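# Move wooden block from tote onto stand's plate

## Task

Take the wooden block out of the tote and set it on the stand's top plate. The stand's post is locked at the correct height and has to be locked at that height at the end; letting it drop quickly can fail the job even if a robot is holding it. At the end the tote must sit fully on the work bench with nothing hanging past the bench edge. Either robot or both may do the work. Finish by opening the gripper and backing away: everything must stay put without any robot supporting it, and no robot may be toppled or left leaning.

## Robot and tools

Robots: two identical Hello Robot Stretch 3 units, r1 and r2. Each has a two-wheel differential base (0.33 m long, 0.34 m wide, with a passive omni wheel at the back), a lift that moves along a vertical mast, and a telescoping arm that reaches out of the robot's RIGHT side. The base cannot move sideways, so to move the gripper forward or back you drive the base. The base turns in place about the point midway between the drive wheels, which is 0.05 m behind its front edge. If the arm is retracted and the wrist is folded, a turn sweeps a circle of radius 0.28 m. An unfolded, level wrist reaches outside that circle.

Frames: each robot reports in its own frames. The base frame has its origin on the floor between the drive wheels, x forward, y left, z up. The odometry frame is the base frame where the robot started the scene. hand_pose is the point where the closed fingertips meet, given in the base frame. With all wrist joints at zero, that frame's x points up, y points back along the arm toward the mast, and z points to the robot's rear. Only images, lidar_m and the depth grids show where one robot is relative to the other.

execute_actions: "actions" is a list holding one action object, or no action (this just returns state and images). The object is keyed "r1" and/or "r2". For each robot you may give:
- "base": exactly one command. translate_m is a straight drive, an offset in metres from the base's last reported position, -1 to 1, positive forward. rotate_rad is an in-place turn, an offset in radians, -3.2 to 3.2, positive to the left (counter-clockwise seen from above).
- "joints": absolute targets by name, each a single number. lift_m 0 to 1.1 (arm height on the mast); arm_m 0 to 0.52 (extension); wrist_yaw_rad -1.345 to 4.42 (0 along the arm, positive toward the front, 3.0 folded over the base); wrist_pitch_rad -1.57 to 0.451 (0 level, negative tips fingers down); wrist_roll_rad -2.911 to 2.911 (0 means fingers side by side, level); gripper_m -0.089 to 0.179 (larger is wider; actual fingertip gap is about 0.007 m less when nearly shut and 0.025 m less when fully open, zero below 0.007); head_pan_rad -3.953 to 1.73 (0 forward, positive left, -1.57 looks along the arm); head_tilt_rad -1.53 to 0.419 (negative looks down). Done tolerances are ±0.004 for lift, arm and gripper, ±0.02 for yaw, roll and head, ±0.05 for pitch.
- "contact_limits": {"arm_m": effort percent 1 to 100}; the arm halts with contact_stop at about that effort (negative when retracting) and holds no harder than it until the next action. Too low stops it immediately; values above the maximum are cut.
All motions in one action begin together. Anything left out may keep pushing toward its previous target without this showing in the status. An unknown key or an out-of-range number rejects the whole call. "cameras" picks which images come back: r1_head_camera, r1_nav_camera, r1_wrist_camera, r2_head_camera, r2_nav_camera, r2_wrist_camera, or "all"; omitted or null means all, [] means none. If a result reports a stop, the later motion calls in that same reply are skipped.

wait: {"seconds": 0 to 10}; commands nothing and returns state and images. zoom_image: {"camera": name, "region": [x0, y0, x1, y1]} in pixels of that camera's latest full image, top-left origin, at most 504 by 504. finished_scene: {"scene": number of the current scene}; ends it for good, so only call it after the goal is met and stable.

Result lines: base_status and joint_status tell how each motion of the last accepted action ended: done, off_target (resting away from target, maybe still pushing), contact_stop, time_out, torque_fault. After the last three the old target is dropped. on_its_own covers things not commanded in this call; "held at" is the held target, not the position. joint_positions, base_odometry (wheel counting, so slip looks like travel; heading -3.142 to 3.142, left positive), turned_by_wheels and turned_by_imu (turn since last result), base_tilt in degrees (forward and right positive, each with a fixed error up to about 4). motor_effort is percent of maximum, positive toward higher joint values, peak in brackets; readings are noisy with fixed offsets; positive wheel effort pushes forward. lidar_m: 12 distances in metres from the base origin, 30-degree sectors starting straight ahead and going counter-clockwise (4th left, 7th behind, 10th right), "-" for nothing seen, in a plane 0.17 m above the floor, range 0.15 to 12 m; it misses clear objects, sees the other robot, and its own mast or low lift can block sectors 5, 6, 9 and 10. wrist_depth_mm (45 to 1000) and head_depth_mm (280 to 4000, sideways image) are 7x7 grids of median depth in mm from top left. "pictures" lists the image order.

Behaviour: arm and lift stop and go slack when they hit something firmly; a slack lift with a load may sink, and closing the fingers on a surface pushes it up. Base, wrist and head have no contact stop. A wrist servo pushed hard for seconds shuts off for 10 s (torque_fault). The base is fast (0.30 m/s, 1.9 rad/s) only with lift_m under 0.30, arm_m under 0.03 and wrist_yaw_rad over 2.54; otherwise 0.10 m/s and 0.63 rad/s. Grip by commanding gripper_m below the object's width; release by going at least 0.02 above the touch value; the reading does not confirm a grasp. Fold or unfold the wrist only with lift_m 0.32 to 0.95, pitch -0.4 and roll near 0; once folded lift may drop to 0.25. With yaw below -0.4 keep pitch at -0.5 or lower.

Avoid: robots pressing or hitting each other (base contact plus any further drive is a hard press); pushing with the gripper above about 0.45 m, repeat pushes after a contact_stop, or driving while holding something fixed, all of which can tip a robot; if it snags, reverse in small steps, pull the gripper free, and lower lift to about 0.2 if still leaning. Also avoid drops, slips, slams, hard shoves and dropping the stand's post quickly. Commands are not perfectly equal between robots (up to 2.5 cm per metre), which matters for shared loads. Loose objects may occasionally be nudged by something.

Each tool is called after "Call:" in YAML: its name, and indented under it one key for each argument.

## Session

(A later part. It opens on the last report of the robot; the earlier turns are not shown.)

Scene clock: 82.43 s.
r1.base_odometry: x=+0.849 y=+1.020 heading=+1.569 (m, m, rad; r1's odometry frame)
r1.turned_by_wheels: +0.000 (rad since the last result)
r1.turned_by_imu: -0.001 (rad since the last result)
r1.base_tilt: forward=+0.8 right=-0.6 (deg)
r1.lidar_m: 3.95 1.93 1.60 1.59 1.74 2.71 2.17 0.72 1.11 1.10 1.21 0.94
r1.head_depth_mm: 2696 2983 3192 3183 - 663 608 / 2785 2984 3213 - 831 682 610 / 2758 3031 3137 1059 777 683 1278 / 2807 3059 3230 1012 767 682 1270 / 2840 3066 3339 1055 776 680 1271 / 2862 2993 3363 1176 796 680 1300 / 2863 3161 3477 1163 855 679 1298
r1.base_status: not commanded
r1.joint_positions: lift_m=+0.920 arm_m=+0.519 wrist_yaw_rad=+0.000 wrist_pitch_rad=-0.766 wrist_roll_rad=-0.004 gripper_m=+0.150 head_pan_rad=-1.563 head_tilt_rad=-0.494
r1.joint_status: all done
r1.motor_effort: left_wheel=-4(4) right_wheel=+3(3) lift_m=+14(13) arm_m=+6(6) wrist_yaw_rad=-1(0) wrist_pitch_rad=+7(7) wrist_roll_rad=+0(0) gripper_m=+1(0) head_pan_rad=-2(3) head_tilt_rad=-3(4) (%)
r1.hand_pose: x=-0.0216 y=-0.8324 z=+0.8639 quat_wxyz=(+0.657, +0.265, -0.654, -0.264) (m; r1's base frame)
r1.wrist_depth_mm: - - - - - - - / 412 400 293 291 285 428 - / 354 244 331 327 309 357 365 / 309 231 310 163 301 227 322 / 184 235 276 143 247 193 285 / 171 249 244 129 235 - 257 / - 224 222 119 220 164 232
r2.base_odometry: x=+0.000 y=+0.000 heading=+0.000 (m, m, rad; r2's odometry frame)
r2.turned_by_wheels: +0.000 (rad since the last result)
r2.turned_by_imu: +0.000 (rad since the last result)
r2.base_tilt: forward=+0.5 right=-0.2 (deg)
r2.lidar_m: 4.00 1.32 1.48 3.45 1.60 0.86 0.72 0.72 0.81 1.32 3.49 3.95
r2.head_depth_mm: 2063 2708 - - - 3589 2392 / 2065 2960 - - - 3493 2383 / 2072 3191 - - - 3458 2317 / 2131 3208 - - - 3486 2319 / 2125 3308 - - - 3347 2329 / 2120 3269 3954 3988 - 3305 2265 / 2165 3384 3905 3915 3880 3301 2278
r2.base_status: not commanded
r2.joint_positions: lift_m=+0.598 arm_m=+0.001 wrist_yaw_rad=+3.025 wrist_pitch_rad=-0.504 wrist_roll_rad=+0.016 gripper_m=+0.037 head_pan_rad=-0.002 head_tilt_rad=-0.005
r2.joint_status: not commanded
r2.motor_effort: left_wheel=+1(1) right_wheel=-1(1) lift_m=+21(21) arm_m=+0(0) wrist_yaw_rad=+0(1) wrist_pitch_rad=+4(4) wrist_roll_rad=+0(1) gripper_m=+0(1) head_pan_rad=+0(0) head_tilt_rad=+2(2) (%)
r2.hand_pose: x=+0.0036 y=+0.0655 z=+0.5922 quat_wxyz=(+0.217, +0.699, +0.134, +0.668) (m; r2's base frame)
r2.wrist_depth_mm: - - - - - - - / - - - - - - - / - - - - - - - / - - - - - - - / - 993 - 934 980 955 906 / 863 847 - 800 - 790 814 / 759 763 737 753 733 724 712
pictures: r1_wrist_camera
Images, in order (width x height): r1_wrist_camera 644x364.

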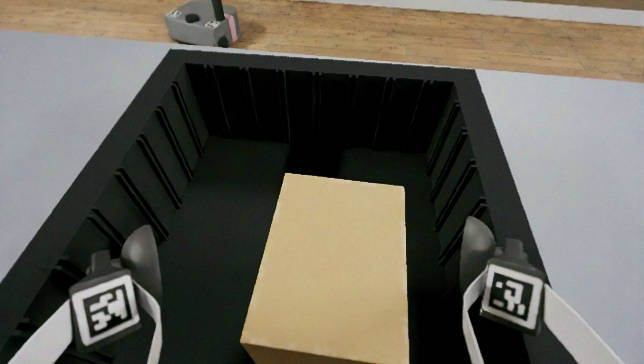

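Close and lift.

Call:
execute_actions:
  actions:
    - {"r1":{"joints":{"gripper_m":0.0}}}
  cameras: []

Call:
execute_actions:
  actions:
    - {"r1":{"joints":{"lift_m":1.09}}}
  cameras: ["r1_wrist_camera"]

Scene clock: 89.17 s.
r1.base_odometry: x=+0.849 y=+1.020 heading=+1.569 (m, m, rad; r1's odometry frame)
r1.turned_by_wheels: +0.000 (rad since the last result)
r1.turned_by_imu: -0.001 (rad since the last result)
r1.base_tilt: forward=+0.8 right=-0.6 (deg)
r1.lidar_m: 3.96 1.94 1.60 1.59 1.74 2.70 2.17 0.72 1.11 1.10 1.21 0.94
r1.head_depth_mm: 2712 2989 3181 3239 - 664 611 / 2744 2939 3159 - 833 682 609 / 2784 2991 3169 1065 779 684 1273 / 2832 3033 3226 876 771 681 1274 / 2826 3025 3273 1091 774 677 1276 / 2846 3015 3328 1166 798 679 1306 / 2848 3098 3461 1164 861 678 1294
r1.base_status: not commanded
r1.joint_positions: lift_m=+0.920 arm_m=+0.520 wrist_yaw_rad=+0.002 wrist_pitch_rad=-0.757 wrist_roll_rad=+0.003 gripper_m=+0.002 head_pan_rad=-1.563 head_tilt_rad=-0.494
r1.joint_status: all done
r1.motor_effort: left_wheel=-2(5) right_wheel=+1(5) lift_m=+14(14) arm_m=+6(6) wrist_yaw_rad=-3(2) wrist_pitch_rad=+3(7) wrist_roll_rad=-5(4) gripper_m=-30(99) head_pan_rad=-2(2) head_tilt_rad=-4(4) (%)
r1.hand_pose: x=-0.0212 y=-0.8341 z=+0.8654 quat_wxyz=(+0.656, +0.262, -0.658, -0.262) (m; r1's base frame)
r1.wrist_depth_mm: - - - - - - - / 420 407 297 291 290 436 - / 359 257 326 328 305 359 374 / 315 228 308 161 310 226 324 / 186 233 274 142 277 194 287 / 171 224 130 128 - 173 259 / 175 219 122 116 227 157 231
r2.base_odometry: x=+0.000 y=+0.000 heading=+0.000 (m, m, rad; r2's odometry frame)
r2.turned_by_wheels: +0.000 (rad since the last result)
r2.turned_by_imu: -0.001 (rad since the last result)
r2.base_tilt: forward=+0.5 right=-0.4 (deg)
r2.lidar_m: 4.00 1.31 1.48 3.45 1.60 0.86 0.72 0.72 0.81 1.32 3.48 3.93
r2.head_depth_mm: 2042 2727 - - - 3545 2371 / 2069 2957 - - - 3478 2350 / 2084 3256 - - - 3418 2313 / 2096 3199 - - - 3471 2314 / 2116 3321 - - - 3436 2259 / 2147 3320 3978 3989 - 3349 2297 / 2184 3362 3972 3893 3896 3285 2289
r2.base_status: not commanded
r2.joint_positions: lift_m=+0.598 arm_m=+0.001 wrist_yaw_rad=+3.025 wrist_pitch_rad=-0.504 wrist_roll_rad=+0.016 gripper_m=+0.037 head_pan_rad=-0.002 head_tilt_rad=-0.005
r2.joint_status: not commanded
r2.motor_effort: left_wheel=+1(1) right_wheel=-1(1) lift_m=+21(21) arm_m=+0(0) wrist_yaw_rad=+0(1) wrist_pitch_rad=+4(5) wrist_roll_rad=+0(0) gripper_m=-1(1) head_pan_rad=+0(0) head_tilt_rad=+2(2) (%)
r2.hand_pose: x=+0.0036 y=+0.0655 z=+0.5922 quat_wxyz=(+0.217, +0.699, +0.134, +0.668) (m; r2's base frame)
r2.wrist_depth_mm: - - - - - - - / - - - - - - - / - - - - - - - / - - - - - - - / - 986 - 948 981 980 928 / 888 869 - 863 - 841 791 / 778 731 737 743 727 737 713
pictures: none
No camera images: the call's "cameras" was empty. Leave "cameras" out to get every camera's image.

Scene clock: 91.53 s.
r1.base_odometry: x=+0.849 y=+1.020 heading=+1.569 (m, m, rad; r1's odometry frame)
r1.turned_by_wheels: +0.000 (rad since the last result)
r1.turned_by_imu: -0.001 (rad since the last result)
r1.base_tilt: forward=+0.8 right=-0.6 (deg)
r1.lidar_m: 3.95 1.93 1.60 1.59 1.74 2.71 2.17 0.72 1.11 1.10 1.21 0.94
r1.head_depth_mm: 2691 3033 3174 1179 864 683 610 / 2682 3023 3219 1174 862 684 611 / 2802 3062 3254 1085 778 680 1267 / 2771 - 791 1056 769 680 1272 / 2817 3079 3303 1080 774 681 1268 / 2830 3076 3378 1171 800 681 1297 / 2872 3119 3345 1165 859 679 1303
r1.base_status: not commanded
r1.joint_positions: lift_m=+1.090 arm_m=+0.520 wrist_yaw_rad=+0.002 wrist_pitch_rad=-0.771 wrist_roll_rad=+0.002 gripper_m=+0.012 head_pan_rad=-1.563 head_tilt_rad=-0.494
r1.joint_status: all done
r1.on_its_own: gripper_m is held at +0.010, not at your +0.000, by its stall guard, which is still easing
r1.motor_effort: left_wheel=-4(4) right_wheel=+2(2) lift_m=+23(24) arm_m=+6(5) wrist_yaw_rad=-2(3) wrist_pitch_rad=+8(9) wrist_roll_rad=-3(5) gripper_m=-26(31) head_pan_rad=-2(2) head_tilt_rad=-3(3) (%)
r1.hand_pose: x=-0.0213 y=-0.8314 z=+1.0325 quat_wxyz=(+0.655, +0.266, -0.655, -0.266) (m; r1's base frame)
r1.wrist_depth_mm: - - - - - - - / - - - - - - - / 580 585 - - - - - / 514 513 427 159 518 527 528 / 462 459 367 143 436 473 470 / 414 417 131 128 - 424 420 / 378 371 123 117 327 383 382
r2.base_odometry: x=+0.000 y=+0.000 heading=+0.000 (m, m, rad; r2's odometry frame)
r2.turned_by_wheels: +0.000 (rad since the last result)
r2.turned_by_imu: +0.000 (rad since the last result)
r2.base_tilt: forward=+0.6 right=-0.2 (deg)
r2.lidar_m: 3.99 1.32 1.48 3.46 1.61 0.86 0.72 0.72 0.81 1.32 3.49 3.92
r2.head_depth_mm: 2043 2668 - - - 3580 2402 / 2056 3010 - - - 3547 2337 / 2100 3190 - - - 3491 2317 / 2105 3228 - - - 3399 2313 / 2118 3249 - - - 3371 2289 / 2139 3352 3921 3877 - 3350 2281 / 2150 3304 3886 3835 3880 3316 2269
r2.base_status: not commanded
r2.joint_positions: lift_m=+0.598 arm_m=+0.001 wrist_yaw_rad=+3.025 wrist_pitch_rad=-0.504 wrist_roll_rad=+0.016 gripper_m=+0.037 head_pan_rad=-0.002 head_tilt_rad=-0.005
r2.joint_status: not commanded
r2.motor_effort: left_wheel=+1(1) right_wheel=-1(1) lift_m=+21(21) arm_m=+0(0) wrist_yaw_rad=+1(0) wrist_pitch_rad=+5(4) wrist_roll_rad=+0(1) gripper_m=-2(0) head_pan_rad=-1(0) head_tilt_rad=+2(2) (%)
r2.hand_pose: x=+0.0036 y=+0.0655 z=+0.5922 quat_wxyz=(+0.217, +0.699, +0.134, +0.668) (m; r2's base frame)
r2.wrist_depth_mm: - - - - - - - / - - - - - - - / - - - - - - - / - - - - - - - / 980 975 - 971 979 942 947 / 882 882 - 839 - 827 811 / 765 767 729 748 723 704 711
pictures: r1_wrist_camera
Images, in order (width x height): r1_wrist_camera 644x364.

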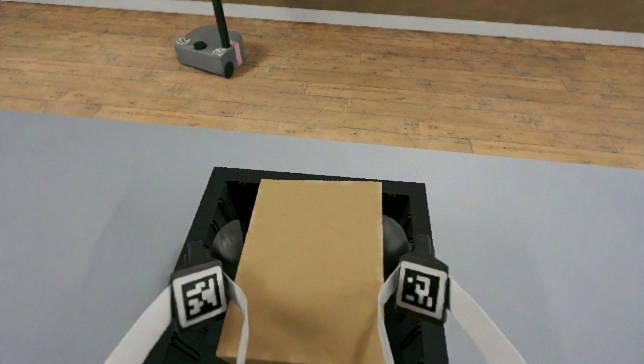

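Call:
execute_actions:
  actions:
    - {"r1":{"joints":{"arm_m":0.05}}}
  cameras: []

Call:
execute_actions:
  actions:
    - {"r1":{"base":{"translate_m":-1.0},"joints":{"head_pan_rad":-2.2,"head_tilt_rad":-0.3}}}
  cameras: ["r1_head_camera"]

Scene clock: 104.37 s.
r1.base_odometry: x=+0.849 y=+1.020 heading=+1.569 (m, m, rad; r1's odometry frame)
r1.turned_by_wheels: +0.000 (rad since the last result)
r1.turned_by_imu: -0.001 (rad since the last result)
r1.base_tilt: forward=+0.8 right=-0.5 (deg)
r1.lidar_m: 3.92 1.93 1.60 1.59 1.74 2.71 2.17 0.73 1.11 1.10 1.21 0.94
r1.head_depth_mm: - - - - 802 681 609 / 2726 - - - - 663 611 / 2729 - - - - 397 1269 / 2798 3057 3288 - - 387 1281 / 2818 3023 3420 1088 888 683 1269 / 2856 3029 3340 1176 799 678 1306 / 2852 3137 3491 1168 862 682 1297
r1.base_status: not commanded
r1.joint_positions: lift_m=+1.090 arm_m=+0.050 wrist_yaw_rad=+0.001 wrist_pitch_rad=-0.772 wrist_roll_rad=+0.000 gripper_m=+0.024 head_pan_rad=-1.563 head_tilt_rad=-0.494
r1.joint_status: all done
r1.on_its_own: gripper_m is held at +0.023, not at your +0.000, by its stall guard, which is not easing now
r1.motor_effort: left_wheel=-3(4) right_wheel=+2(3) lift_m=+23(23) arm_m=-5(7) wrist_yaw_rad=-2(3) wrist_pitch_rad=+9(9) wrist_roll_rad=-2(4) gripper_m=-20(21) head_pan_rad=-1(2) head_tilt_rad=-3(4) (%)
r1.hand_pose: x=-0.0214 y=-0.3622 z=+1.0324 quat_wxyz=(+0.655, +0.267, -0.655, -0.266) (m; r1's base frame)
r1.wrist_depth_mm: 803 824 789 710 844 - - / 687 690 664 696 702 700 716 / 580 592 504 595 607 605 615 / 524 519 507 160 531 531 534 / 459 466 468 142 465 477 477 / 840 431 131 129 - 424 426 / - - 123 117 - 402 396
r2.base_odometry: x=+0.000 y=+0.000 heading=+0.000 (m, m, rad; r2's odometry frame)
r2.turned_by_wheels: +0.000 (rad since the last result)
r2.turned_by_imu: -0.001 (rad since the last result)
r2.base_tilt: forward=+0.4 right=-0.3 (deg)
r2.lidar_m: 3.99 1.32 1.48 3.46 1.60 0.86 0.72 0.72 0.81 1.32 3.49 3.92
r2.head_depth_mm: 2050 2708 - - - 3539 2379 / 2081 2949 - - - 3510 2345 / 2113 3195 - - - 3447 2339 / 2110 3233 - - - 3335 2325 / 2128 3295 - - - 3323 2292 / 2131 3327 3948 3941 3994 3372 2303 / 2164 3354 3748 3900 3822 3241 2251
r2.base_status: not commanded
r2.joint_positions: lift_m=+0.598 arm_m=+0.001 wrist_yaw_rad=+3.025 wrist_pitch_rad=-0.504 wrist_roll_rad=+0.016 gripper_m=+0.037 head_pan_rad=-0.002 head_tilt_rad=-0.005
r2.joint_status: not commanded
r2.motor_effort: left_wheel=+1(1) right_wheel=-1(1) lift_m=+21(21) arm_m=+0(0) wrist_yaw_rad=+1(1) wrist_pitch_rad=+5(5) wrist_roll_rad=+1(0) gripper_m=+0(1) head_pan_rad=+1(0) head_tilt_rad=+2(2) (%)
r2.hand_pose: x=+0.0036 y=+0.0655 z=+0.5922 quat_wxyz=(+0.217, +0.699, +0.134, +0.668) (m; r2's base frame)
r2.wrist_depth_mm: - - - - - - - / - - - - - - - / - - - - - - - / - - - - - - - / - - - - 986 952 941 / 879 860 - 835 - 824 809 / 779 757 768 740 741 729 699
pictures: none
No camera images: the call's "cameras" was empty. Leave "cameras" out to get every camera's image.

Scene clock: 115.53 s.
r1.base_odometry: x=+0.847 y=+0.020 heading=+1.569 (m, m, rad; r1's odometry frame)
r1.turned_by_wheels: +0.000 (rad since the last result)
r1.turned_by_imu: -0.004 (rad since the last result)
r1.base_tilt: forward=+0.9 right=-0.5 (deg)
r1.lidar_m: 4.35 2.16 1.75 1.74 1.90 2.96 3.27 1.20 3.08 1.02 0.49 0.50
r1.head_depth_mm: 3716 3876 - - - 2053 1601 / 3519 3698 - - 2533 2055 1581 / 3281 3452 - - 2701 2052 1598 / 3153 3240 - - 2593 2059 1593 / 2990 3048 - - - 1889 1604 / 2863 2962 - 3333 - - 1593 / 2694 2828 - - - - 1592
r1.base_status: done
r1.joint_positions: lift_m=+1.090 arm_m=+0.050 wrist_yaw_rad=+0.001 wrist_pitch_rad=-0.772 wrist_roll_rad=+0.000 gripper_m=+0.024 head_pan_rad=-2.193 head_tilt_rad=-0.310
r1.joint_status: all done
r1.on_its_own: gripper_m is held at +0.023, not at your +0.000, by its stall guard, which is not easing now
r1.motor_effort: left_wheel=-4(8) right_wheel=+3(4) lift_m=+23(23) arm_m=-5(6) wrist_yaw_rad=-2(2) wrist_pitch_rad=+9(9) wrist_roll_rad=-2(2) gripper_m=-20(21) head_pan_rad=-2(22) head_tilt_rad=+4(23) (%)
r1.hand_pose: x=-0.0214 y=-0.3622 z=+1.0324 quat_wxyz=(+0.655, +0.267, -0.655, -0.266) (m; r1's base frame)
r1.wrist_depth_mm: - - - - - - - / 682 677 - - - - - / 585 593 - - - - - / 511 540 - 159 - - - / 464 - - 143 - - - / 413 - 131 129 - - - / 394 - 123 117 - - -
r2.base_odometry: x=+0.000 y=+0.000 heading=+0.000 (m, m, rad; r2's odometry frame)
r2.turned_by_wheels: +0.000 (rad since the last result)
r2.turned_by_imu: -0.001 (rad since the last result)
r2.base_tilt: forward=+0.5 right=-0.3 (deg)
r2.lidar_m: 4.01 1.32 1.48 3.46 1.61 0.86 0.72 0.72 0.81 1.32 3.49 3.94
r2.head_depth_mm: 2046 2736 - - - 3563 2380 / 2091 2934 - - - 3498 2355 / 2098 3170 - - - 3446 2346 / 2097 3186 - - - 3452 2326 / 2110 3274 - - - 3315 2269 / 2138 3337 3864 - 3955 3291 2302 / 2176 3432 3855 3813 3900 3270 2249
r2.base_status: not commanded
r2.joint_positions: lift_m=+0.598 arm_m=+0.001 wrist_yaw_rad=+3.025 wrist_pitch_rad=-0.504 wrist_roll_rad=+0.016 gripper_m=+0.037 head_pan_rad=-0.002 head_tilt_rad=-0.005
r2.joint_status: not commanded
r2.motor_effort: left_wheel=+1(1) right_wheel=-1(1) lift_m=+21(21) arm_m=+1(0) wrist_yaw_rad=+1(0) wrist_pitch_rad=+5(4) wrist_roll_rad=+1(0) gripper_m=+0(0) head_pan_rad=+0(1) head_tilt_rad=+2(2) (%)
r2.hand_pose: x=+0.0036 y=+0.0655 z=+0.5922 quat_wxyz=(+0.217, +0.699, +0.134, +0.668) (m; r2's base frame)
r2.wrist_depth_mm: - - - - - - - / - - - - - - - / - - - - - - - / - - - - - - - / - - - 968 965 977 933 / 862 860 - 845 - 825 808 / 759 754 736 720 740 732 711
pictures: r1_head_camera (sideways: a quarter turn clockwise sets it upright)
Images, in order (width x height): r1_head_camera 896x504.

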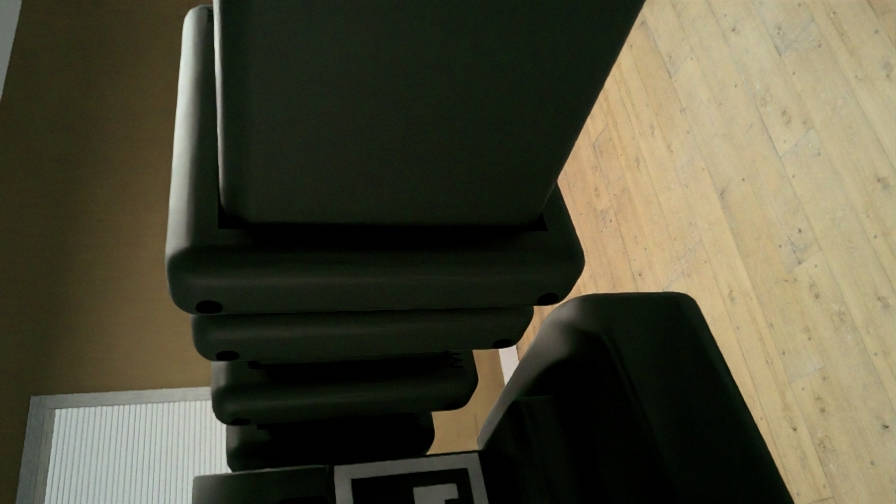

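Call:
execute_actions:
  actions:
    - {"r1":{"base":{"translate_m":-0.95},"joints":{"head_pan_rad":-1.57,"head_tilt_rad":-0.5}}}
  cameras: ["r1_head_camera","r1_wrist_camera"]

Scene clock: 131.43 s.
r1.base_odometry: x=+0.845 y=-0.930 heading=+1.569 (m, m, rad; r1's odometry frame)
r1.turned_by_wheels: +0.000 (rad since the last result)
r1.turned_by_imu: -0.004 (rad since the last result)
r1.base_tilt: forward=+0.8 right=-0.6 (deg)
r1.lidar_m: 2.76 2.34 1.90 1.89 2.07 2.35 2.34 2.56 0.45 2.90 3.18 1.34
r1.head_depth_mm: - - - - 487 542 1266 / 2531 - - - - 1609 1336 / 2503 - - - - 396 1335 / 2540 - - - - 389 1349 / 2542 2789 2966 2817 2161 1661 1362 / 2553 2817 3035 2865 2111 1655 1368 / 2545 2816 3102 2847 2102 1655 1365
r1.base_status: done
r1.joint_positions: lift_m=+1.090 arm_m=+0.050 wrist_yaw_rad=+0.001 wrist_pitch_rad=-0.772 wrist_roll_rad=+0.000 gripper_m=+0.024 head_pan_rad=-1.577 head_tilt_rad=-0.493
r1.joint_status: all done
r1.on_its_own: gripper_m is held at +0.023, not at your +0.000, by its stall guard, which is not easing now
r1.motor_effort: left_wheel=-3(9) right_wheel=+3(3) lift_m=+23(23) arm_m=-6(5) wrist_yaw_rad=-2(2) wrist_pitch_rad=+9(9) wrist_roll_rad=-2(2) gripper_m=-20(21) head_pan_rad=+2(23) head_tilt_rad=-4(22) (%)
r1.hand_pose: x=-0.0214 y=-0.3622 z=+1.0324 quat_wxyz=(+0.655, +0.267, -0.655, -0.266) (m; r1's base frame)
r1.wrist_depth_mm: - - - - - - - / - - - - - - - / - - - - - - - / - - - 159 279 283 297 / - - - 142 254 249 252 / - - 131 128 - 230 231 / - - 123 117 - - -
r2.base_odometry: x=+0.000 y=+0.000 heading=+0.000 (m, m, rad; r2's odometry frame)
r2.turned_by_wheels: +0.000 (rad since the last result)
r2.turned_by_imu: -0.001 (rad since the last result)
r2.base_tilt: forward=+0.7 right=-0.1 (deg)
r2.lidar_m: 4.01 1.32 1.48 3.45 1.60 0.86 0.72 0.72 0.81 1.32 3.48 3.93
r2.head_depth_mm: 2059 2699 - - - 3470 2361 / 2078 2909 - - - 3532 2343 / 2082 3237 - - - 3457 2310 / 2109 3240 - - - 3441 2312 / 2120 3336 - - - 3415 2287 / 2130 3374 3847 3984 - 3306 2288 / 2202 3412 3796 3813 3885 3329 2251
r2.base_status: not commanded
r2.joint_positions: lift_m=+0.598 arm_m=+0.001 wrist_yaw_rad=+3.025 wrist_pitch_rad=-0.504 wrist_roll_rad=+0.016 gripper_m=+0.037 head_pan_rad=-0.002 head_tilt_rad=-0.005
r2.joint_status: not commanded
r2.motor_effort: left_wheel=+1(1) right_wheel=-1(1) lift_m=+21(21) arm_m=+0(1) wrist_yaw_rad=+0(0) wrist_pitch_rad=+5(5) wrist_roll_rad=+1(0) gripper_m=-1(1) head_pan_rad=+0(0) head_tilt_rad=+2(2) (%)
r2.hand_pose: x=+0.0036 y=+0.0655 z=+0.5922 quat_wxyz=(+0.217, +0.699, +0.134, +0.668) (m; r2's base frame)
r2.wrist_depth_mm: - - - - - - - / - - - - - - - / - - - - - - - / - - - - - - - / - 982 - 975 - 953 935 / 861 853 - 834 - 826 803 / 770 758 756 747 735 739 721
pictures: r1_head_camera (sideways: a quarter turn clockwise sets it upright), r1_wrist_camera
Images, in order (width x height): r1_head_camera 896x504, r1_wrist_camera 644x364.

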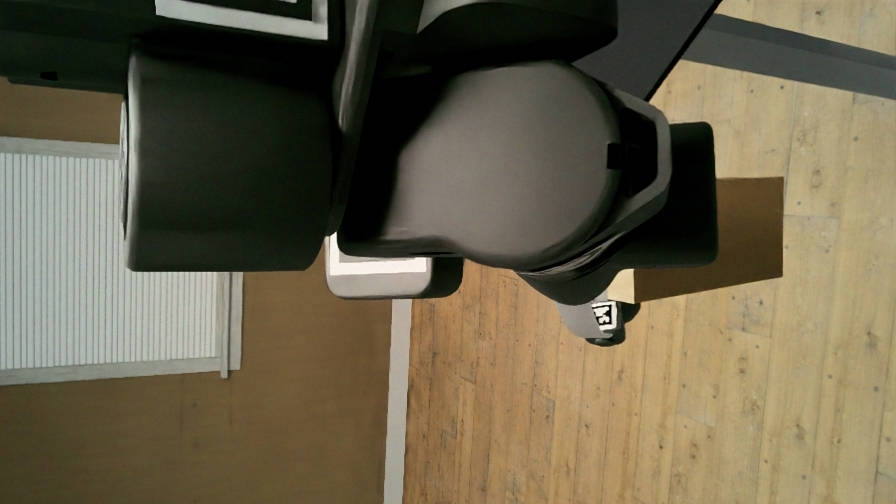

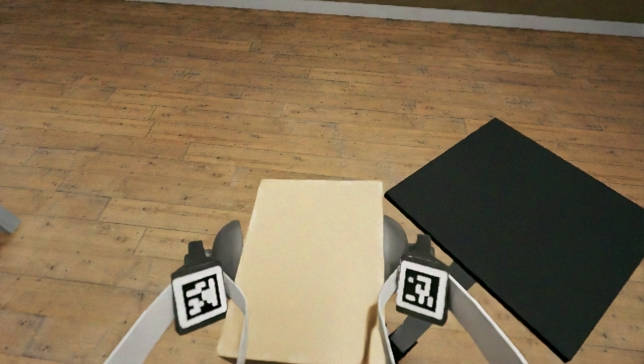

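Call:
execute_actions:
  actions:
    - {"r1":{"base":{"translate_m":-0.16},"joints":{"arm_m":0.10}}}
  cameras: ["r1_wrist_camera"]

Scene clock: 142.03 s.
r1.base_odometry: x=+0.844 y=-1.090 heading=+1.569 (m, m, rad; r1's odometry frame)
r1.turned_by_wheels: +0.000 (rad since the last result)
r1.turned_by_imu: -0.002 (rad since the last result)
r1.base_tilt: forward=+0.8 right=-0.6 (deg)
r1.lidar_m: 1.49 2.37 1.92 1.91 2.09 2.19 2.17 2.38 2.89 0.41 3.14 1.50
r1.head_depth_mm: - - - - 2111 1644 1365 / - - - - 2109 1619 1369 / 2479 - - - 503 563 1374 / 2497 - - - 503 455 634 / 2534 2741 2945 2879 540 1594 1364 / 2552 2778 3030 2894 2083 1655 1364 / 2557 2823 3083 2820 2112 1647 1363
r1.base_status: done
r1.joint_positions: lift_m=+1.090 arm_m=+0.100 wrist_yaw_rad=+0.002 wrist_pitch_rad=-0.757 wrist_roll_rad=+0.001 gripper_m=+0.023 head_pan_rad=-1.577 head_tilt_rad=-0.495
r1.joint_status: all done
r1.on_its_own: gripper_m is held at +0.023, not at your +0.000, by its stall guard, which is not easing now
r1.motor_effort: left_wheel=-3(19) right_wheel=+2(16) lift_m=+17(23) arm_m=+5(9) wrist_yaw_rad=-2(53) wrist_pitch_rad=+3(16) wrist_roll_rad=-3(11) gripper_m=-1(24) head_pan_rad=+3(2) head_tilt_rad=-4(4) (%)
r1.hand_pose: x=-0.0213 y=-0.4143 z=+1.0353 quat_wxyz=(+0.657, +0.262, -0.657, -0.261) (m; r1's base frame)
r1.wrist_depth_mm: - - - - - - - / - - - - - - - / - - - - - - - / - - - 288 - - - / - - 263 256 260 - - / - - 234 221 230 - - / - - 205 205 205 - -
r2.base_odometry: x=+0.000 y=+0.000 heading=+0.000 (m, m, rad; r2's odometry frame)
r2.turned_by_wheels: +0.000 (rad since the last result)
r2.turned_by_imu: -0.001 (rad since the last result)
r2.base_tilt: forward=+0.5 right=-0.3 (deg)
r2.lidar_m: 4.01 1.31 1.48 3.47 1.60 0.86 0.72 0.72 0.81 1.32 3.49 3.92
r2.head_depth_mm: 2065 2738 - - - 3519 2358 / 2097 2976 - - - 3493 2371 / 2094 3145 - - - 3481 2310 / 2091 3253 - - - 3356 2298 / 2130 3255 - - - 3361 2296 / 2132 3313 3993 3995 3998 3337 2289 / 2173 3349 3785 3819 3931 3346 2237
r2.base_status: not commanded
r2.joint_positions: lift_m=+0.598 arm_m=+0.001 wrist_yaw_rad=+3.025 wrist_pitch_rad=-0.504 wrist_roll_rad=+0.016 gripper_m=+0.037 head_pan_rad=-0.002 head_tilt_rad=-0.005
r2.joint_status: not commanded
r2.motor_effort: left_wheel=+1(1) right_wheel=-1(1) lift_m=+21(21) arm_m=+0(0) wrist_yaw_rad=+0(1) wrist_pitch_rad=+4(5) wrist_roll_rad=+0(0) gripper_m=+0(1) head_pan_rad=+1(1) head_tilt_rad=+2(2) (%)
r2.hand_pose: x=+0.0036 y=+0.0655 z=+0.5922 quat_wxyz=(+0.217, +0.699, +0.134, +0.668) (m; r2's base frame)
r2.wrist_depth_mm: - - - - - - - / - - - - - - - / - - - - - - - / - - - - - - - / - - - 967 - 917 933 / 864 863 - 825 - 817 818 / 765 751 742 726 722 731 719
pictures: r1_wrist_camera
Images, in order (width x height): r1_wrist_camera 644x364.

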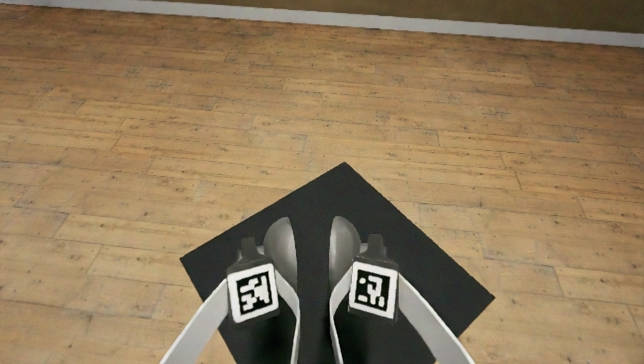

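Call:
execute_actions:
  actions:
    - {"r1":{"joints":{"arm_m":0.0,"head_tilt_rad":-1.0,"head_pan_rad":-1.2}}}
  cameras: ["r1_head_camera","r1_nav_camera"]

Scene clock: 147.80 s.
r1.base_odometry: x=+0.844 y=-1.090 heading=+1.569 (m, m, rad; r1's odometry frame)
r1.turned_by_wheels: +0.000 (rad since the last result)
r1.turned_by_imu: -0.001 (rad since the last result)
r1.base_tilt: forward=+0.7 right=-0.5 (deg)
r1.lidar_m: 1.49 2.38 1.93 1.91 2.08 2.19 2.18 2.38 2.89 0.41 3.15 1.50
r1.head_depth_mm: 2572 2140 - 1497 1402 1266 1135 / 2548 2122 1713 1526 1331 1239 1145 / 2590 2080 1791 1559 1394 1217 1159 / 2555 2086 1783 1567 1389 1245 1162 / 2541 2091 1801 1556 1377 1244 1129 / 2540 2098 1769 1550 1371 1238 1121 / 2478 2061 1771 1539 1373 1231 1119
r1.base_status: not commanded
r1.joint_positions: lift_m=+1.090 arm_m=+0.000 wrist_yaw_rad=+0.001 wrist_pitch_rad=-0.757 wrist_roll_rad=+0.000 gripper_m=+0.023 head_pan_rad=-1.207 head_tilt_rad=-0.987
r1.joint_status: all done
r1.on_its_own: gripper_m is held at +0.023, not at your +0.000, by its stall guard, which is not easing now
r1.motor_effort: left_wheel=-3(3) right_wheel=+2(2) lift_m=+17(17) arm_m=-5(6) wrist_yaw_rad=-2(3) wrist_pitch_rad=+3(3) wrist_roll_rad=-3(3) gripper_m=-1(1) head_pan_rad=+2(18) head_tilt_rad=-7(39) (%)
r1.hand_pose: x=-0.0213 y=-0.3150 z=+1.0352 quat_wxyz=(+0.657, +0.262, -0.657, -0.261) (m; r1's base frame)
r1.wrist_depth_mm: - - - - - - - / - - - - - - - / - - - 327 - - - / - - 298 282 294 - - / - - - 256 - - - / - - - 235 - - - / - - - - - - -
r2.base_odometry: x=+0.000 y=+0.000 heading=+0.000 (m, m, rad; r2's odometry frame)
r2.turned_by_wheels: +0.000 (rad since the last result)
r2.turned_by_imu: -0.001 (rad since the last result)
r2.base_tilt: forward=+0.4 right=-0.3 (deg)
r2.lidar_m: 4.00 1.32 1.47 3.44 1.60 0.86 0.72 0.72 0.81 1.32 3.48 3.93
r2.head_depth_mm: 2048 2679 - - - 3534 2335 / 2073 2974 - - - 3511 2333 / 2082 3242 - - - 3489 2341 / 2115 3238 - - - 3403 2306 / 2132 3336 - - - 3366 2289 / 2133 3295 3908 - - 3346 2265 / 2140 3324 3841 3780 3924 3333 2232
r2.base_status: not commanded
r2.joint_positions: lift_m=+0.598 arm_m=+0.001 wrist_yaw_rad=+3.025 wrist_pitch_rad=-0.504 wrist_roll_rad=+0.016 gripper_m=+0.037 head_pan_rad=-0.002 head_tilt_rad=-0.005
r2.joint_status: not commanded
r2.motor_effort: left_wheel=+1(1) right_wheel=-1(1) lift_m=+21(21) arm_m=+1(0) wrist_yaw_rad=+0(1) wrist_pitch_rad=+5(4) wrist_roll_rad=+1(1) gripper_m=+0(0) head_pan_rad=+0(0) head_tilt_rad=+2(2) (%)
r2.hand_pose: x=+0.0036 y=+0.0655 z=+0.5922 quat_wxyz=(+0.217, +0.699, +0.134, +0.668) (m; r2's base frame)
r2.wrist_depth_mm: - - - - - - - / - - - - - - - / - - - - - - - / - - - - - - - / - 978 - - - 955 919 / 875 871 - 863 - 828 822 / 761 739 745 745 728 721 696
pictures: r1_head_camera (sideways: a quarter turn clockwise sets it upright), r1_nav_camera (sideways: a quarter turn counterclockwise sets it upright)
Images, in order (width x height): r1_head_camera 896x504, r1_nav_camera 672x504.

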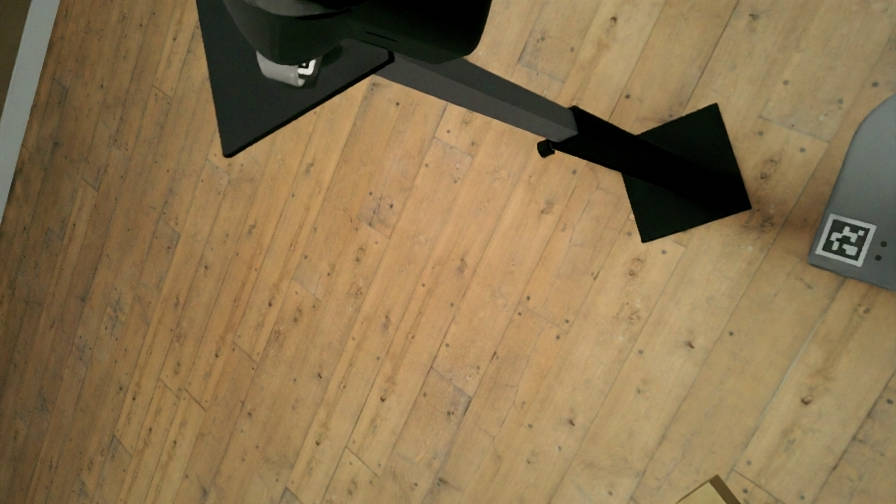

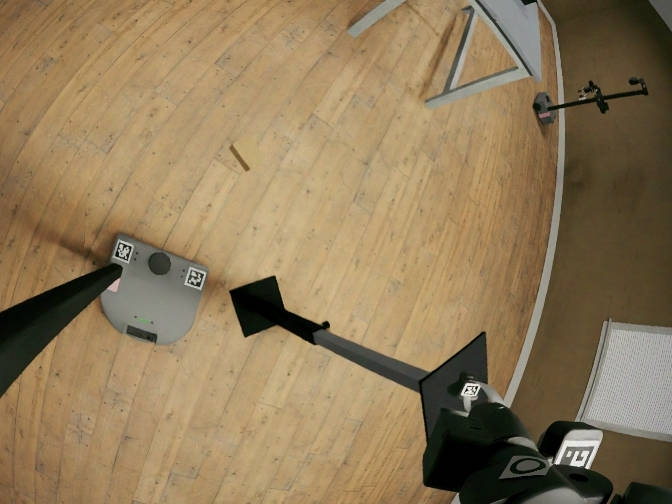

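Call:
execute_actions:
  actions:
    - {"r1":{"joints":{"head_pan_rad":-0.5,"head_tilt_rad":-1.1}}}
  cameras: ["r1_head_camera"]

Scene clock: 152.30 s.
r1.base_odometry: x=+0.844 y=-1.090 heading=+1.569 (m, m, rad; r1's odometry frame)
r1.turned_by_wheels: +0.000 (rad since the last result)
r1.turned_by_imu: -0.001 (rad since the last result)
r1.base_tilt: forward=+0.8 right=-0.6 (deg)
r1.lidar_m: 1.49 2.37 1.93 1.91 2.09 2.19 2.18 2.38 2.89 0.41 3.15 1.50
r1.head_depth_mm: 2159 1877 1657 1484 1348 1204 1132 / 2129 1871 1660 1472 1336 1217 1118 / 1999 1844 1624 1475 1340 1214 - / 2038 1855 1631 1458 1327 1220 - / 2101 1841 1622 1464 1308 1219 1126 / 2094 1835 1617 1452 1312 1207 1115 / 2001 1785 1617 1453 1310 1200 1111
r1.base_status: not commanded
r1.joint_positions: lift_m=+1.090 arm_m=+0.000 wrist_yaw_rad=+0.001 wrist_pitch_rad=-0.757 wrist_roll_rad=+0.000 gripper_m=+0.023 head_pan_rad=-0.507 head_tilt_rad=-1.086
r1.joint_status: all done
r1.on_its_own: gripper_m is held at +0.023, not at your +0.000, by its stall guard, which is not easing now
r1.motor_effort: left_wheel=-3(3) right_wheel=+2(2) lift_m=+17(17) arm_m=-5(5) wrist_yaw_rad=-2(2) wrist_pitch_rad=+3(3) wrist_roll_rad=-3(3) gripper_m=+0(2) head_pan_rad=+3(25) head_tilt_rad=-8(21) (%)
r1.hand_pose: x=-0.0213 y=-0.3150 z=+1.0352 quat_wxyz=(+0.657, +0.262, -0.657, -0.261) (m; r1's base frame)
r1.wrist_depth_mm: - - - - - - - / - - - - - - - / - - - 326 - - - / - - 296 283 293 - - / - - - 258 - - - / - - - 235 - - - / - - - - - - -
r2.base_odometry: x=+0.000 y=+0.000 heading=+0.000 (m, m, rad; r2's odometry frame)
r2.turned_by_wheels: +0.000 (rad since the last result)
r2.turned_by_imu: +0.000 (rad since the last result)
r2.base_tilt: forward=+0.6 right=-0.1 (deg)
r2.lidar_m: 4.00 1.32 1.48 3.46 1.60 0.86 0.72 0.72 0.81 1.32 3.48 3.91
r2.head_depth_mm: 2049 2696 - - - 3495 2380 / 2084 2928 - - - 3507 2351 / 2048 3174 - - - 3448 2328 / 2091 3146 - - - 3419 2304 / 2128 3263 - - - 3428 2297 / 2143 3329 3914 - - 3340 2290 / 2157 3381 3881 3874 3918 3293 2250
r2.base_status: not commanded
r2.joint_positions: lift_m=+0.598 arm_m=+0.001 wrist_yaw_rad=+3.025 wrist_pitch_rad=-0.504 wrist_roll_rad=+0.016 gripper_m=+0.037 head_pan_rad=-0.002 head_tilt_rad=-0.005
r2.joint_status: not commanded
r2.motor_effort: left_wheel=+1(1) right_wheel=-1(1) lift_m=+21(21) arm_m=+1(0) wrist_yaw_rad=+0(1) wrist_pitch_rad=+5(5) wrist_roll_rad=+1(0) gripper_m=+0(0) head_pan_rad=+1(1) head_tilt_rad=+2(2) (%)
r2.hand_pose: x=+0.0036 y=+0.0655 z=+0.5922 quat_wxyz=(+0.217, +0.699, +0.134, +0.668) (m; r2's base frame)
r2.wrist_depth_mm: - - - - - - - / - - - - - - - / - - - - - - - / - - - - - - - / 973 982 - 950 994 957 958 / 875 849 - 827 - 795 816 / 778 749 741 739 731 738 718
pictures: r1_head_camera (sideways: a quarter turn clockwise sets it upright)
Images, in order (width x height): r1_head_camera 896x504.

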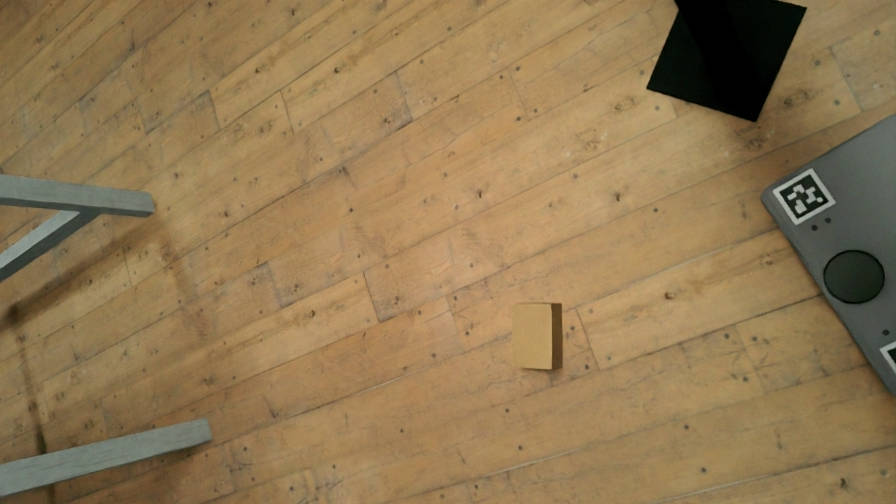

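Call:
execute_actions:
  actions:
    - {"r1":{"base":{"translate_m":0.15}}}
  cameras: []

Call:
execute_actions:
  actions:
    - {"r1":{"base":{"rotate_rad":1.571}}}
  cameras: []

Call:
execute_actions:
  actions:
    - {"r1":{"joints":{"lift_m":0.5,"wrist_pitch_rad":-1.5,"wrist_yaw_rad":1.06,"gripper_m":0.16,"head_pan_rad":-1.57,"head_tilt_rad":-1.2}}}
  cameras: ["r1_head_camera","r1_wrist_camera"]

Scene clock: 188.30 s.
r1.base_odometry: x=+0.845 y=-0.940 heading=+1.569 (m, m, rad; r1's odometry frame)
r1.turned_by_wheels: +0.000 (rad since the last result)
r1.turned_by_imu: -0.001 (rad since the last result)
r1.base_tilt: forward=+0.9 right=-0.4 (deg)
r1.lidar_m: 1.37 2.34 1.91 1.89 2.07 2.35 2.33 2.55 0.45 2.89 3.19 1.35
r1.head_depth_mm: 2143 1866 1651 1485 1342 1223 1129 / 2149 1875 1645 1478 1335 1221 1122 / 1841 1825 1631 1475 1336 1223 - / 2071 1850 1637 1463 1329 1208 - / 2125 1839 1642 1458 1327 1207 1134 / 2114 1758 1610 1456 1317 1209 1114 / 1945 1812 1610 1452 1313 1200 1102
r1.base_status: done
r1.joint_positions: lift_m=+1.090 arm_m=+0.000 wrist_yaw_rad=+0.001 wrist_pitch_rad=-0.757 wrist_roll_rad=+0.000 gripper_m=+0.023 head_pan_rad=-0.507 head_tilt_rad=-1.086
r1.joint_status: not commanded
r1.on_its_own: gripper_m is held at +0.023, not at your +0.000, by its stall guard, which is not easing now
r1.motor_effort: left_wheel=-3(5) right_wheel=+2(6) lift_m=+17(17) arm_m=-5(5) wrist_yaw_rad=-2(2) wrist_pitch_rad=+3(3) wrist_roll_rad=-2(3) gripper_m=+0(1) head_pan_rad=+2(3) head_tilt_rad=-8(8) (%)
r1.hand_pose: x=-0.0213 y=-0.3150 z=+1.0352 quat_wxyz=(+0.657, +0.262, -0.657, -0.261) (m; r1's base frame)
r1.wrist_depth_mm: - - - - - - - / - - - - - - - / - - - - 348 329 - / - - - - 294 287 302 / - - - - - 253 - / - - - - - - - / - - - - - - -
r2.base_odometry: x=+0.000 y=+0.000 heading=+0.000 (m, m, rad; r2's odometry frame)
r2.turned_by_wheels: +0.000 (rad since the last result)
r2.turned_by_imu: -0.001 (rad since the last result)
r2.base_tilt: forward=+0.6 right=-0.1 (deg)
r2.lidar_m: 4.01 1.32 1.48 3.46 1.60 0.86 0.72 0.72 0.81 1.32 3.47 3.92
r2.head_depth_mm: 2063 2730 - - - 3511 2393 / 2079 2976 - - - 3474 2349 / 2093 3164 - - - 3498 2332 / 2097 3239 - - - 3419 2306 / 2135 3280 - - - 3394 2303 / 2126 3309 3962 3984 3988 3335 2254 / 2173 3394 3812 3830 3939 3343 2263
r2.base_status: not commanded
r2.joint_positions: lift_m=+0.598 arm_m=+0.001 wrist_yaw_rad=+3.025 wrist_pitch_rad=-0.504 wrist_roll_rad=+0.016 gripper_m=+0.037 head_pan_rad=-0.002 head_tilt_rad=-0.005
r2.joint_status: not commanded
r2.motor_effort: left_wheel=+1(1) right_wheel=-1(0) lift_m=+21(21) arm_m=+0(0) wrist_yaw_rad=+1(1) wrist_pitch_rad=+5(5) wrist_roll_rad=+0(1) gripper_m=-1(0) head_pan_rad=+0(0) head_tilt_rad=+2(2) (%)
r2.hand_pose: x=+0.0036 y=+0.0655 z=+0.5922 quat_wxyz=(+0.217, +0.699, +0.134, +0.668) (m; r2's base frame)
r2.wrist_depth_mm: - - - - - - - / - - - - - - - / - - - - - - - / - - - - - - - / - 951 - 973 969 960 926 / 885 842 - 827 - 810 787 / 775 756 745 751 716 730 725
pictures: none
No camera images: the call's "cameras" was empty. Leave "cameras" out to get every camera's image.

Scene clock: 191.77 s.
r1.base_odometry: x=+0.845 y=-0.940 heading=+3.139 (m, m, rad; r1's odometry frame)
r1.turned_by_wheels: +1.571 (rad since the last result)
r1.turned_by_imu: +1.588 (rad since the last result)
r1.base_tilt: forward=+0.8 right=-0.5 (deg)
r1.lidar_m: 1.89 2.07 2.34 2.32 2.54 0.45 2.89 3.16 1.35 1.36 2.36 1.91
r1.head_depth_mm: 2164 1868 1659 1475 1345 1231 1100 / 2118 1876 1632 1474 1345 1227 1130 / 2096 1870 1635 1486 1330 1217 - / 2030 1858 1625 1459 1337 1213 - / 1984 1830 1639 1449 1329 1204 1134 / 1900 1831 1623 1458 1321 1210 1117 / 1834 1815 1612 1443 1320 1205 1113
r1.base_status: done
r1.joint_positions: lift_m=+1.090 arm_m=+0.000 wrist_yaw_rad=+0.001 wrist_pitch_rad=-0.757 wrist_roll_rad=+0.000 gripper_m=+0.023 head_pan_rad=-0.507 head_tilt_rad=-1.086
r1.joint_status: not commanded
r1.on_its_own: gripper_m is held at +0.023, not at your +0.000, by its stall guard, which is not easing now
r1.motor_effort: left_wheel=-5(8) right_wheel=+4(7) lift_m=+17(17) arm_m=-5(5) wrist_yaw_rad=-3(2) wrist_pitch_rad=+3(3) wrist_roll_rad=-3(2) gripper_m=-1(1) head_pan_rad=+2(3) head_tilt_rad=-9(8) (%)
r1.hand_pose: x=-0.0213 y=-0.3150 z=+1.0352 quat_wxyz=(+0.657, +0.262, -0.657, -0.261) (m; r1's base frame)
r1.wrist_depth_mm: - - - - - - - / - - - - - - - / - - - - - - - / - - - - - - - / - - - - - - - / - - - - - - - / - - - - - - -
r2.base_odometry: x=+0.000 y=+0.000 heading=+0.000 (m, m, rad; r2's odometry frame)
r2.turned_by_wheels: +0.000 (rad since the last result)
r2.turned_by_imu: +0.000 (rad since the last result)
r2.base_tilt: forward=+0.6 right=-0.2 (deg)
r2.lidar_m: 4.02 1.32 1.48 3.45 1.60 0.86 0.72 0.72 0.81 1.32 3.49 3.93
r2.head_depth_mm: 2036 2746 - - - 3574 2342 / 2102 2953 - - - 3479 2334 / 2079 3180 - - - 3395 2307 / 2134 3201 - - - 3430 2318 / 2122 3225 - - - 3330 2284 / 2110 3314 3938 3916 3979 3306 2300 / 2124 3351 3795 3905 3818 3366 2267
r2.base_status: not commanded
r2.joint_positions: lift_m=+0.598 arm_m=+0.001 wrist_yaw_rad=+3.025 wrist_pitch_rad=-0.504 wrist_roll_rad=+0.016 gripper_m=+0.037 head_pan_rad=-0.002 head_tilt_rad=-0.005
r2.joint_status: not commanded
r2.motor_effort: left_wheel=+1(1) right_wheel=-1(0) lift_m=+21(21) arm_m=+0(0) wrist_yaw_rad=+0(1) wrist_pitch_rad=+4(5) wrist_roll_rad=+0(0) gripper_m=+0(0) head_pan_rad=+0(1) head_tilt_rad=+2(2) (%)
r2.hand_pose: x=+0.0036 y=+0.0655 z=+0.5922 quat_wxyz=(+0.217, +0.699, +0.134, +0.668) (m; r2's base frame)
r2.wrist_depth_mm: - - - - - - - / - - - - - - - / - - - - - - - / - - - - - - - / 978 978 - 957 982 930 899 / 877 879 - 835 - 830 786 / 760 764 753 755 738 729 714
pictures: none
No camera images: the call's "cameras" was empty. Leave "cameras" out to get every camera's image.

Scene clock: 197.97 s.
r1.base_odometry: x=+0.845 y=-0.940 heading=+3.139 (m, m, rad; r1's odometry frame)
r1.turned_by_wheels: +0.000 (rad since the last result)
r1.turned_by_imu: -0.001 (rad since the last result)
r1.base_tilt: forward=+0.8 right=-0.5 (deg)
r1.lidar_m: 1.88 2.06 2.34 2.32 2.54 0.45 2.89 3.17 1.34 1.36 2.36 1.90
r1.head_depth_mm: 1865 1690 1543 1422 1309 1213 - / 1776 1673 1531 1408 1312 1215 - / 1848 1678 1522 1399 1271 - - / 1837 1663 1535 1394 1304 - - / 1817 1662 1504 1390 1305 1194 1124 / 1794 1656 1491 1388 1274 1191 1121 / 1788 1644 1488 1385 1273 1184 1111
r1.base_status: not commanded
r1.joint_positions: lift_m=+0.500 arm_m=+0.000 wrist_yaw_rad=+1.058 wrist_pitch_rad=-1.494 wrist_roll_rad=+0.000 gripper_m=+0.160 head_pan_rad=-1.563 head_tilt_rad=-1.185
r1.joint_status: all done
r1.motor_effort: left_wheel=-5(5) right_wheel=+4(4) lift_m=+14(13) arm_m=-5(6) wrist_yaw_rad=+2(3) wrist_pitch_rad=-2(2) wrist_roll_rad=-2(2) gripper_m=+1(80) head_pan_rad=-2(25) head_tilt_rad=-9(20) (%)
r1.hand_pose: x=-0.0253 y=-0.1434 z=+0.3816 quat_wxyz=(+0.691, +0.676, -0.205, -0.153) (m; r1's base frame)
r1.wrist_depth_mm: 498 506 512 516 523 534 533 / 498 514 511 521 528 530 543 / 511 516 519 526 533 539 557 / 515 518 527 535 533 537 551 / 519 524 - - 544 551 557 / 521 - - - 552 - 561 / - - - - 548 565 561
r2.base_odometry: x=+0.000 y=+0.000 heading=+0.000 (m, m, rad; r2's odometry frame)
r2.turned_by_wheels: +0.000 (rad since the last result)
r2.turned_by_imu: -0.001 (rad since the last result)
r2.base_tilt: forward=+0.4 right=-0.3 (deg)
r2.lidar_m: 4.02 1.32 1.48 3.45 1.60 0.86 0.72 0.72 0.81 1.32 3.49 3.92
r2.head_depth_mm: 2053 2720 - - - 3565 2355 / 2054 2970 - - - 3471 2353 / 2109 3210 - - - 3413 2311 / 2119 3221 - - - 3435 2292 / 2123 3296 - - - 3389 2302 / 2154 3341 3927 3949 3968 3347 2269 / 2165 3398 3914 3843 3773 3355 2246
r2.base_status: not commanded
r2.joint_positions: lift_m=+0.598 arm_m=+0.001 wrist_yaw_rad=+3.025 wrist_pitch_rad=-0.504 wrist_roll_rad=+0.016 gripper_m=+0.037 head_pan_rad=-0.002 head_tilt_rad=-0.005
r2.joint_status: not commanded
r2.motor_effort: left_wheel=+1(1) right_wheel=-1(0) lift_m=+21(21) arm_m=+0(0) wrist_yaw_rad=+0(0) wrist_pitch_rad=+4(5) wrist_roll_rad=+0(0) gripper_m=+0(1) head_pan_rad=+0(0) head_tilt_rad=+2(2) (%)
r2.hand_pose: x=+0.0036 y=+0.0655 z=+0.5922 quat_wxyz=(+0.217, +0.699, +0.134, +0.668) (m; r2's base frame)
r2.wrist_depth_mm: - - - - - - - / - - - - - - - / - - - - - - - / - - - - - - - / 963 - - 967 985 948 923 / 866 870 - 844 - 821 803 / 755 763 742 727 745 728 720
pictures: r1_head_camera (sideways: a quarter turn clockwise sets it upright), r1_wrist_camera
Images, in order (width x height): r1_head_camera 896x504, r1_wrist_camera 644x364.

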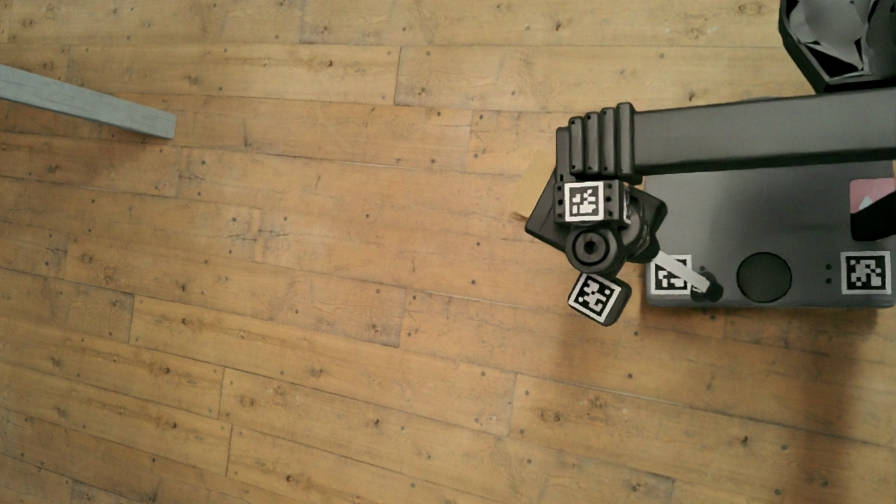

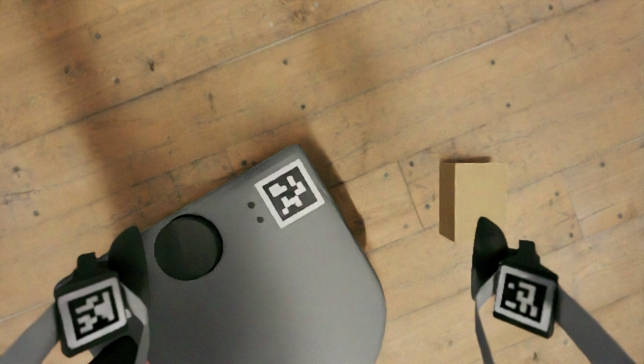

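Call:
execute_actions:
  actions:
    - {"r1":{"base":{"translate_m":-0.11},"joints":{"arm_m":0.2,"lift_m":0.35}}}
  cameras: ["r1_wrist_camera"]

Scene clock: 207.57 s.
r1.base_odometry: x=+0.955 y=-0.940 heading=+3.139 (m, m, rad; r1's odometry frame)
r1.turned_by_wheels: +0.000 (rad since the last result)
r1.turned_by_imu: -0.001 (rad since the last result)
r1.base_tilt: forward=+0.8 right=-0.6 (deg)
r1.lidar_m: 1.99 2.18 2.37 2.34 2.56 0.35 2.78 3.04 1.49 1.32 2.50 2.02
r1.head_depth_mm: 1859 1677 1541 1402 1315 1206 - / 1816 1681 1529 1414 1301 1223 - / 1805 1637 1513 1421 1296 - - / 1829 1643 1515 1425 1266 - - / 1811 1642 1504 1390 1289 1195 1115 / 1820 1635 1504 1378 1283 1192 1116 / 1810 1630 1490 1366 1273 1191 1109
r1.base_status: done
r1.joint_positions: lift_m=+0.350 arm_m=+0.200 wrist_yaw_rad=+1.059 wrist_pitch_rad=-1.495 wrist_roll_rad=+0.000 gripper_m=+0.160 head_pan_rad=-1.563 head_tilt_rad=-1.185
r1.joint_status: all done
r1.motor_effort: left_wheel=-5(9) right_wheel=+4(4) lift_m=+14(15) arm_m=+6(6) wrist_yaw_rad=+1(3) wrist_pitch_rad=-2(2) wrist_roll_rad=-3(2) gripper_m=+0(0) head_pan_rad=-2(2) head_tilt_rad=-9(9) (%)
r1.hand_pose: x=-0.0255 y=-0.3425 z=+0.2316 quat_wxyz=(+0.691, +0.677, -0.205, -0.153) (m; r1's base frame)
r1.wrist_depth_mm: 363 368 372 376 376 385 388 / 367 369 376 378 381 389 391 / 369 373 377 381 390 396 392 / 371 380 380 328 391 396 398 / 374 377 383 333 396 397 404 / - - 388 394 394 - 405 / - - 391 392 396 407 411
r2.base_odometry: x=+0.000 y=+0.000 heading=+0.000 (m, m, rad; r2's odometry frame)
r2.turned_by_wheels: +0.000 (rad since the last result)
r2.turned_by_imu: -0.001 (rad since the last result)
r2.base_tilt: forward=+0.5 right=-0.3 (deg)
r2.lidar_m: 4.01 1.32 1.48 3.44 1.60 0.86 0.72 0.72 0.81 1.32 3.48 3.92
r2.head_depth_mm: 2051 2709 - - - 3491 2395 / 2077 2939 - - - 3518 2346 / 2094 3213 - - - 3473 2304 / 2108 3218 - - - 3499 2314 / 2129 3271 - - - 3370 2300 / 2126 3352 3882 3942 3892 3318 2279 / 2161 3374 3777 3892 3919 3278 2268
r2.base_status: not commanded
r2.joint_positions: lift_m=+0.598 arm_m=+0.001 wrist_yaw_rad=+3.025 wrist_pitch_rad=-0.504 wrist_roll_rad=+0.016 gripper_m=+0.037 head_pan_rad=-0.002 head_tilt_rad=-0.005
r2.joint_status: not commanded
r2.motor_effort: left_wheel=+1(1) right_wheel=-1(1) lift_m=+21(21) arm_m=+0(0) wrist_yaw_rad=+0(1) wrist_pitch_rad=+5(5) wrist_roll_rad=+0(1) gripper_m=+0(0) head_pan_rad=-1(0) head_tilt_rad=+2(2) (%)
r2.hand_pose: x=+0.0036 y=+0.0655 z=+0.5922 quat_wxyz=(+0.217, +0.699, +0.134, +0.668) (m; r2's base frame)
r2.wrist_depth_mm: - - - - - - - / - - - - - - - / - - - - - - - / - - - - - - - / - 989 - 965 970 952 942 / 866 851 - 835 - 832 824 / 765 751 725 742 736 716 701
pictures: r1_wrist_camera
Images, in order (width x height): r1_wrist_camera 644x364.

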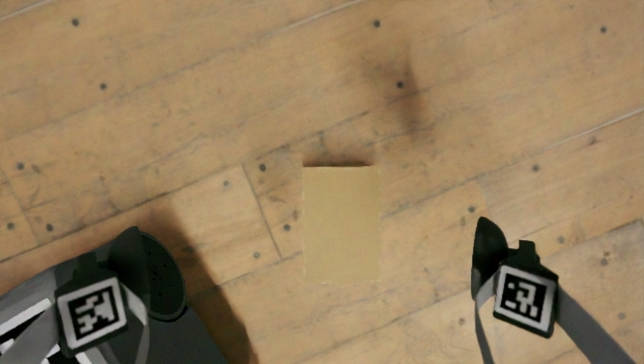

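Call:
execute_actions:
  actions:
    - {"r1":{"joints":{"arm_m":0.228,"lift_m":0.155}}}
  cameras: ["r1_wrist_camera"]

Scene clock: 216.70 s.
r1.base_odometry: x=+0.955 y=-0.940 heading=+3.139 (m, m, rad; r1's odometry frame)
r1.turned_by_wheels: +0.000 (rad since the last result)
r1.turned_by_imu: -0.001 (rad since the last result)
r1.base_tilt: forward=+0.7 right=-0.5 (deg)
r1.lidar_m: 2.00 2.18 2.36 2.34 2.56 0.35 2.78 3.05 1.49 1.32 2.49 2.01
r1.head_depth_mm: 1866 1684 1536 1407 1303 1208 1131 / 1817 1671 1526 1403 1298 1216 - / 1824 1655 1525 1415 1301 - - / 1838 1652 1527 1401 1258 - - / 1839 1646 1490 1390 1288 1194 1124 / 1811 1644 1499 1371 1283 1191 1115 / 1795 1640 1485 1364 1272 1191 1115
r1.base_status: not commanded
r1.joint_positions: lift_m=+0.155 arm_m=+0.228 wrist_yaw_rad=+1.059 wrist_pitch_rad=-1.495 wrist_roll_rad=+0.000 gripper_m=+0.160 head_pan_rad=-1.563 head_tilt_rad=-1.185
r1.joint_status: all done
r1.motor_effort: left_wheel=-4(5) right_wheel=+3(4) lift_m=+14(14) arm_m=+6(9) wrist_yaw_rad=+1(1) wrist_pitch_rad=-2(2) wrist_roll_rad=-2(3) gripper_m=+0(0) head_pan_rad=-2(2) head_tilt_rad=-8(8) (%)
r1.hand_pose: x=-0.0255 y=-0.3705 z=+0.0366 quat_wxyz=(+0.691, +0.677, -0.205, -0.153) (m; r1's base frame)
r1.wrist_depth_mm: 183 184 187 188 190 193 195 / 184 186 187 190 193 195 196 / 185 187 190 192 194 196 199 / 188 189 191 193 195 199 201 / 188 190 192 135 137 200 203 / 190 193 193 136 138 - 204 / - 195 195 138 139 203 206
r2.base_odometry: x=+0.000 y=+0.000 heading=+0.000 (m, m, rad; r2's odometry frame)
r2.turned_by_wheels: +0.000 (rad since the last result)
r2.turned_by_imu: -0.001 (rad since the last result)
r2.base_tilt: forward=+0.5 right=-0.3 (deg)
r2.lidar_m: 3.99 1.32 1.48 3.43 1.61 0.86 0.72 0.72 0.81 1.32 3.48 3.92
r2.head_depth_mm: 2064 2682 - - - 3558 2360 / 2083 2965 - - - 3518 2315 / 2102 3231 - - - 3438 2318 / 2115 3201 - - - 3426 2291 / 2101 3259 - - - 3341 2296 / 2157 3281 3946 3971 - 3351 2295 / 2159 3306 3836 3898 3912 3313 2235
r2.base_status: not commanded
r2.joint_positions: lift_m=+0.598 arm_m=+0.001 wrist_yaw_rad=+3.025 wrist_pitch_rad=-0.504 wrist_roll_rad=+0.016 gripper_m=+0.037 head_pan_rad=-0.002 head_tilt_rad=-0.005
r2.joint_status: not commanded
r2.motor_effort: left_wheel=+1(0) right_wheel=-1(1) lift_m=+21(21) arm_m=-1(0) wrist_yaw_rad=+0(0) wrist_pitch_rad=+5(4) wrist_roll_rad=+0(0) gripper_m=-1(1) head_pan_rad=+1(1) head_tilt_rad=+2(2) (%)
r2.hand_pose: x=+0.0036 y=+0.0655 z=+0.5922 quat_wxyz=(+0.217, +0.699, +0.134, +0.668) (m; r2's base frame)
r2.wrist_depth_mm: - - - - - - - / - - - - - - - / - - - - - - - / - - - - - - - / 987 - - 967 984 920 917 / 888 860 - 836 - 821 801 / 782 774 730 719 748 737 707
pictures: r1_wrist_camera
Images, in order (width x height): r1_wrist_camera 644x364.

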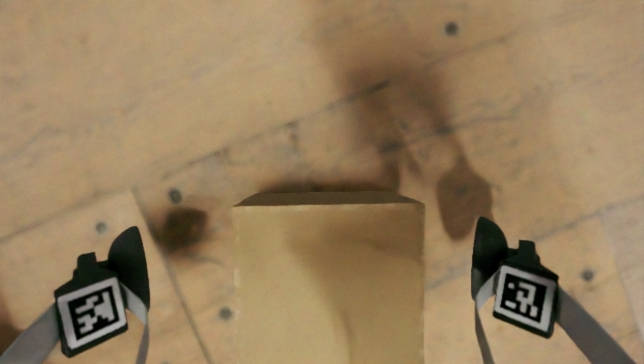

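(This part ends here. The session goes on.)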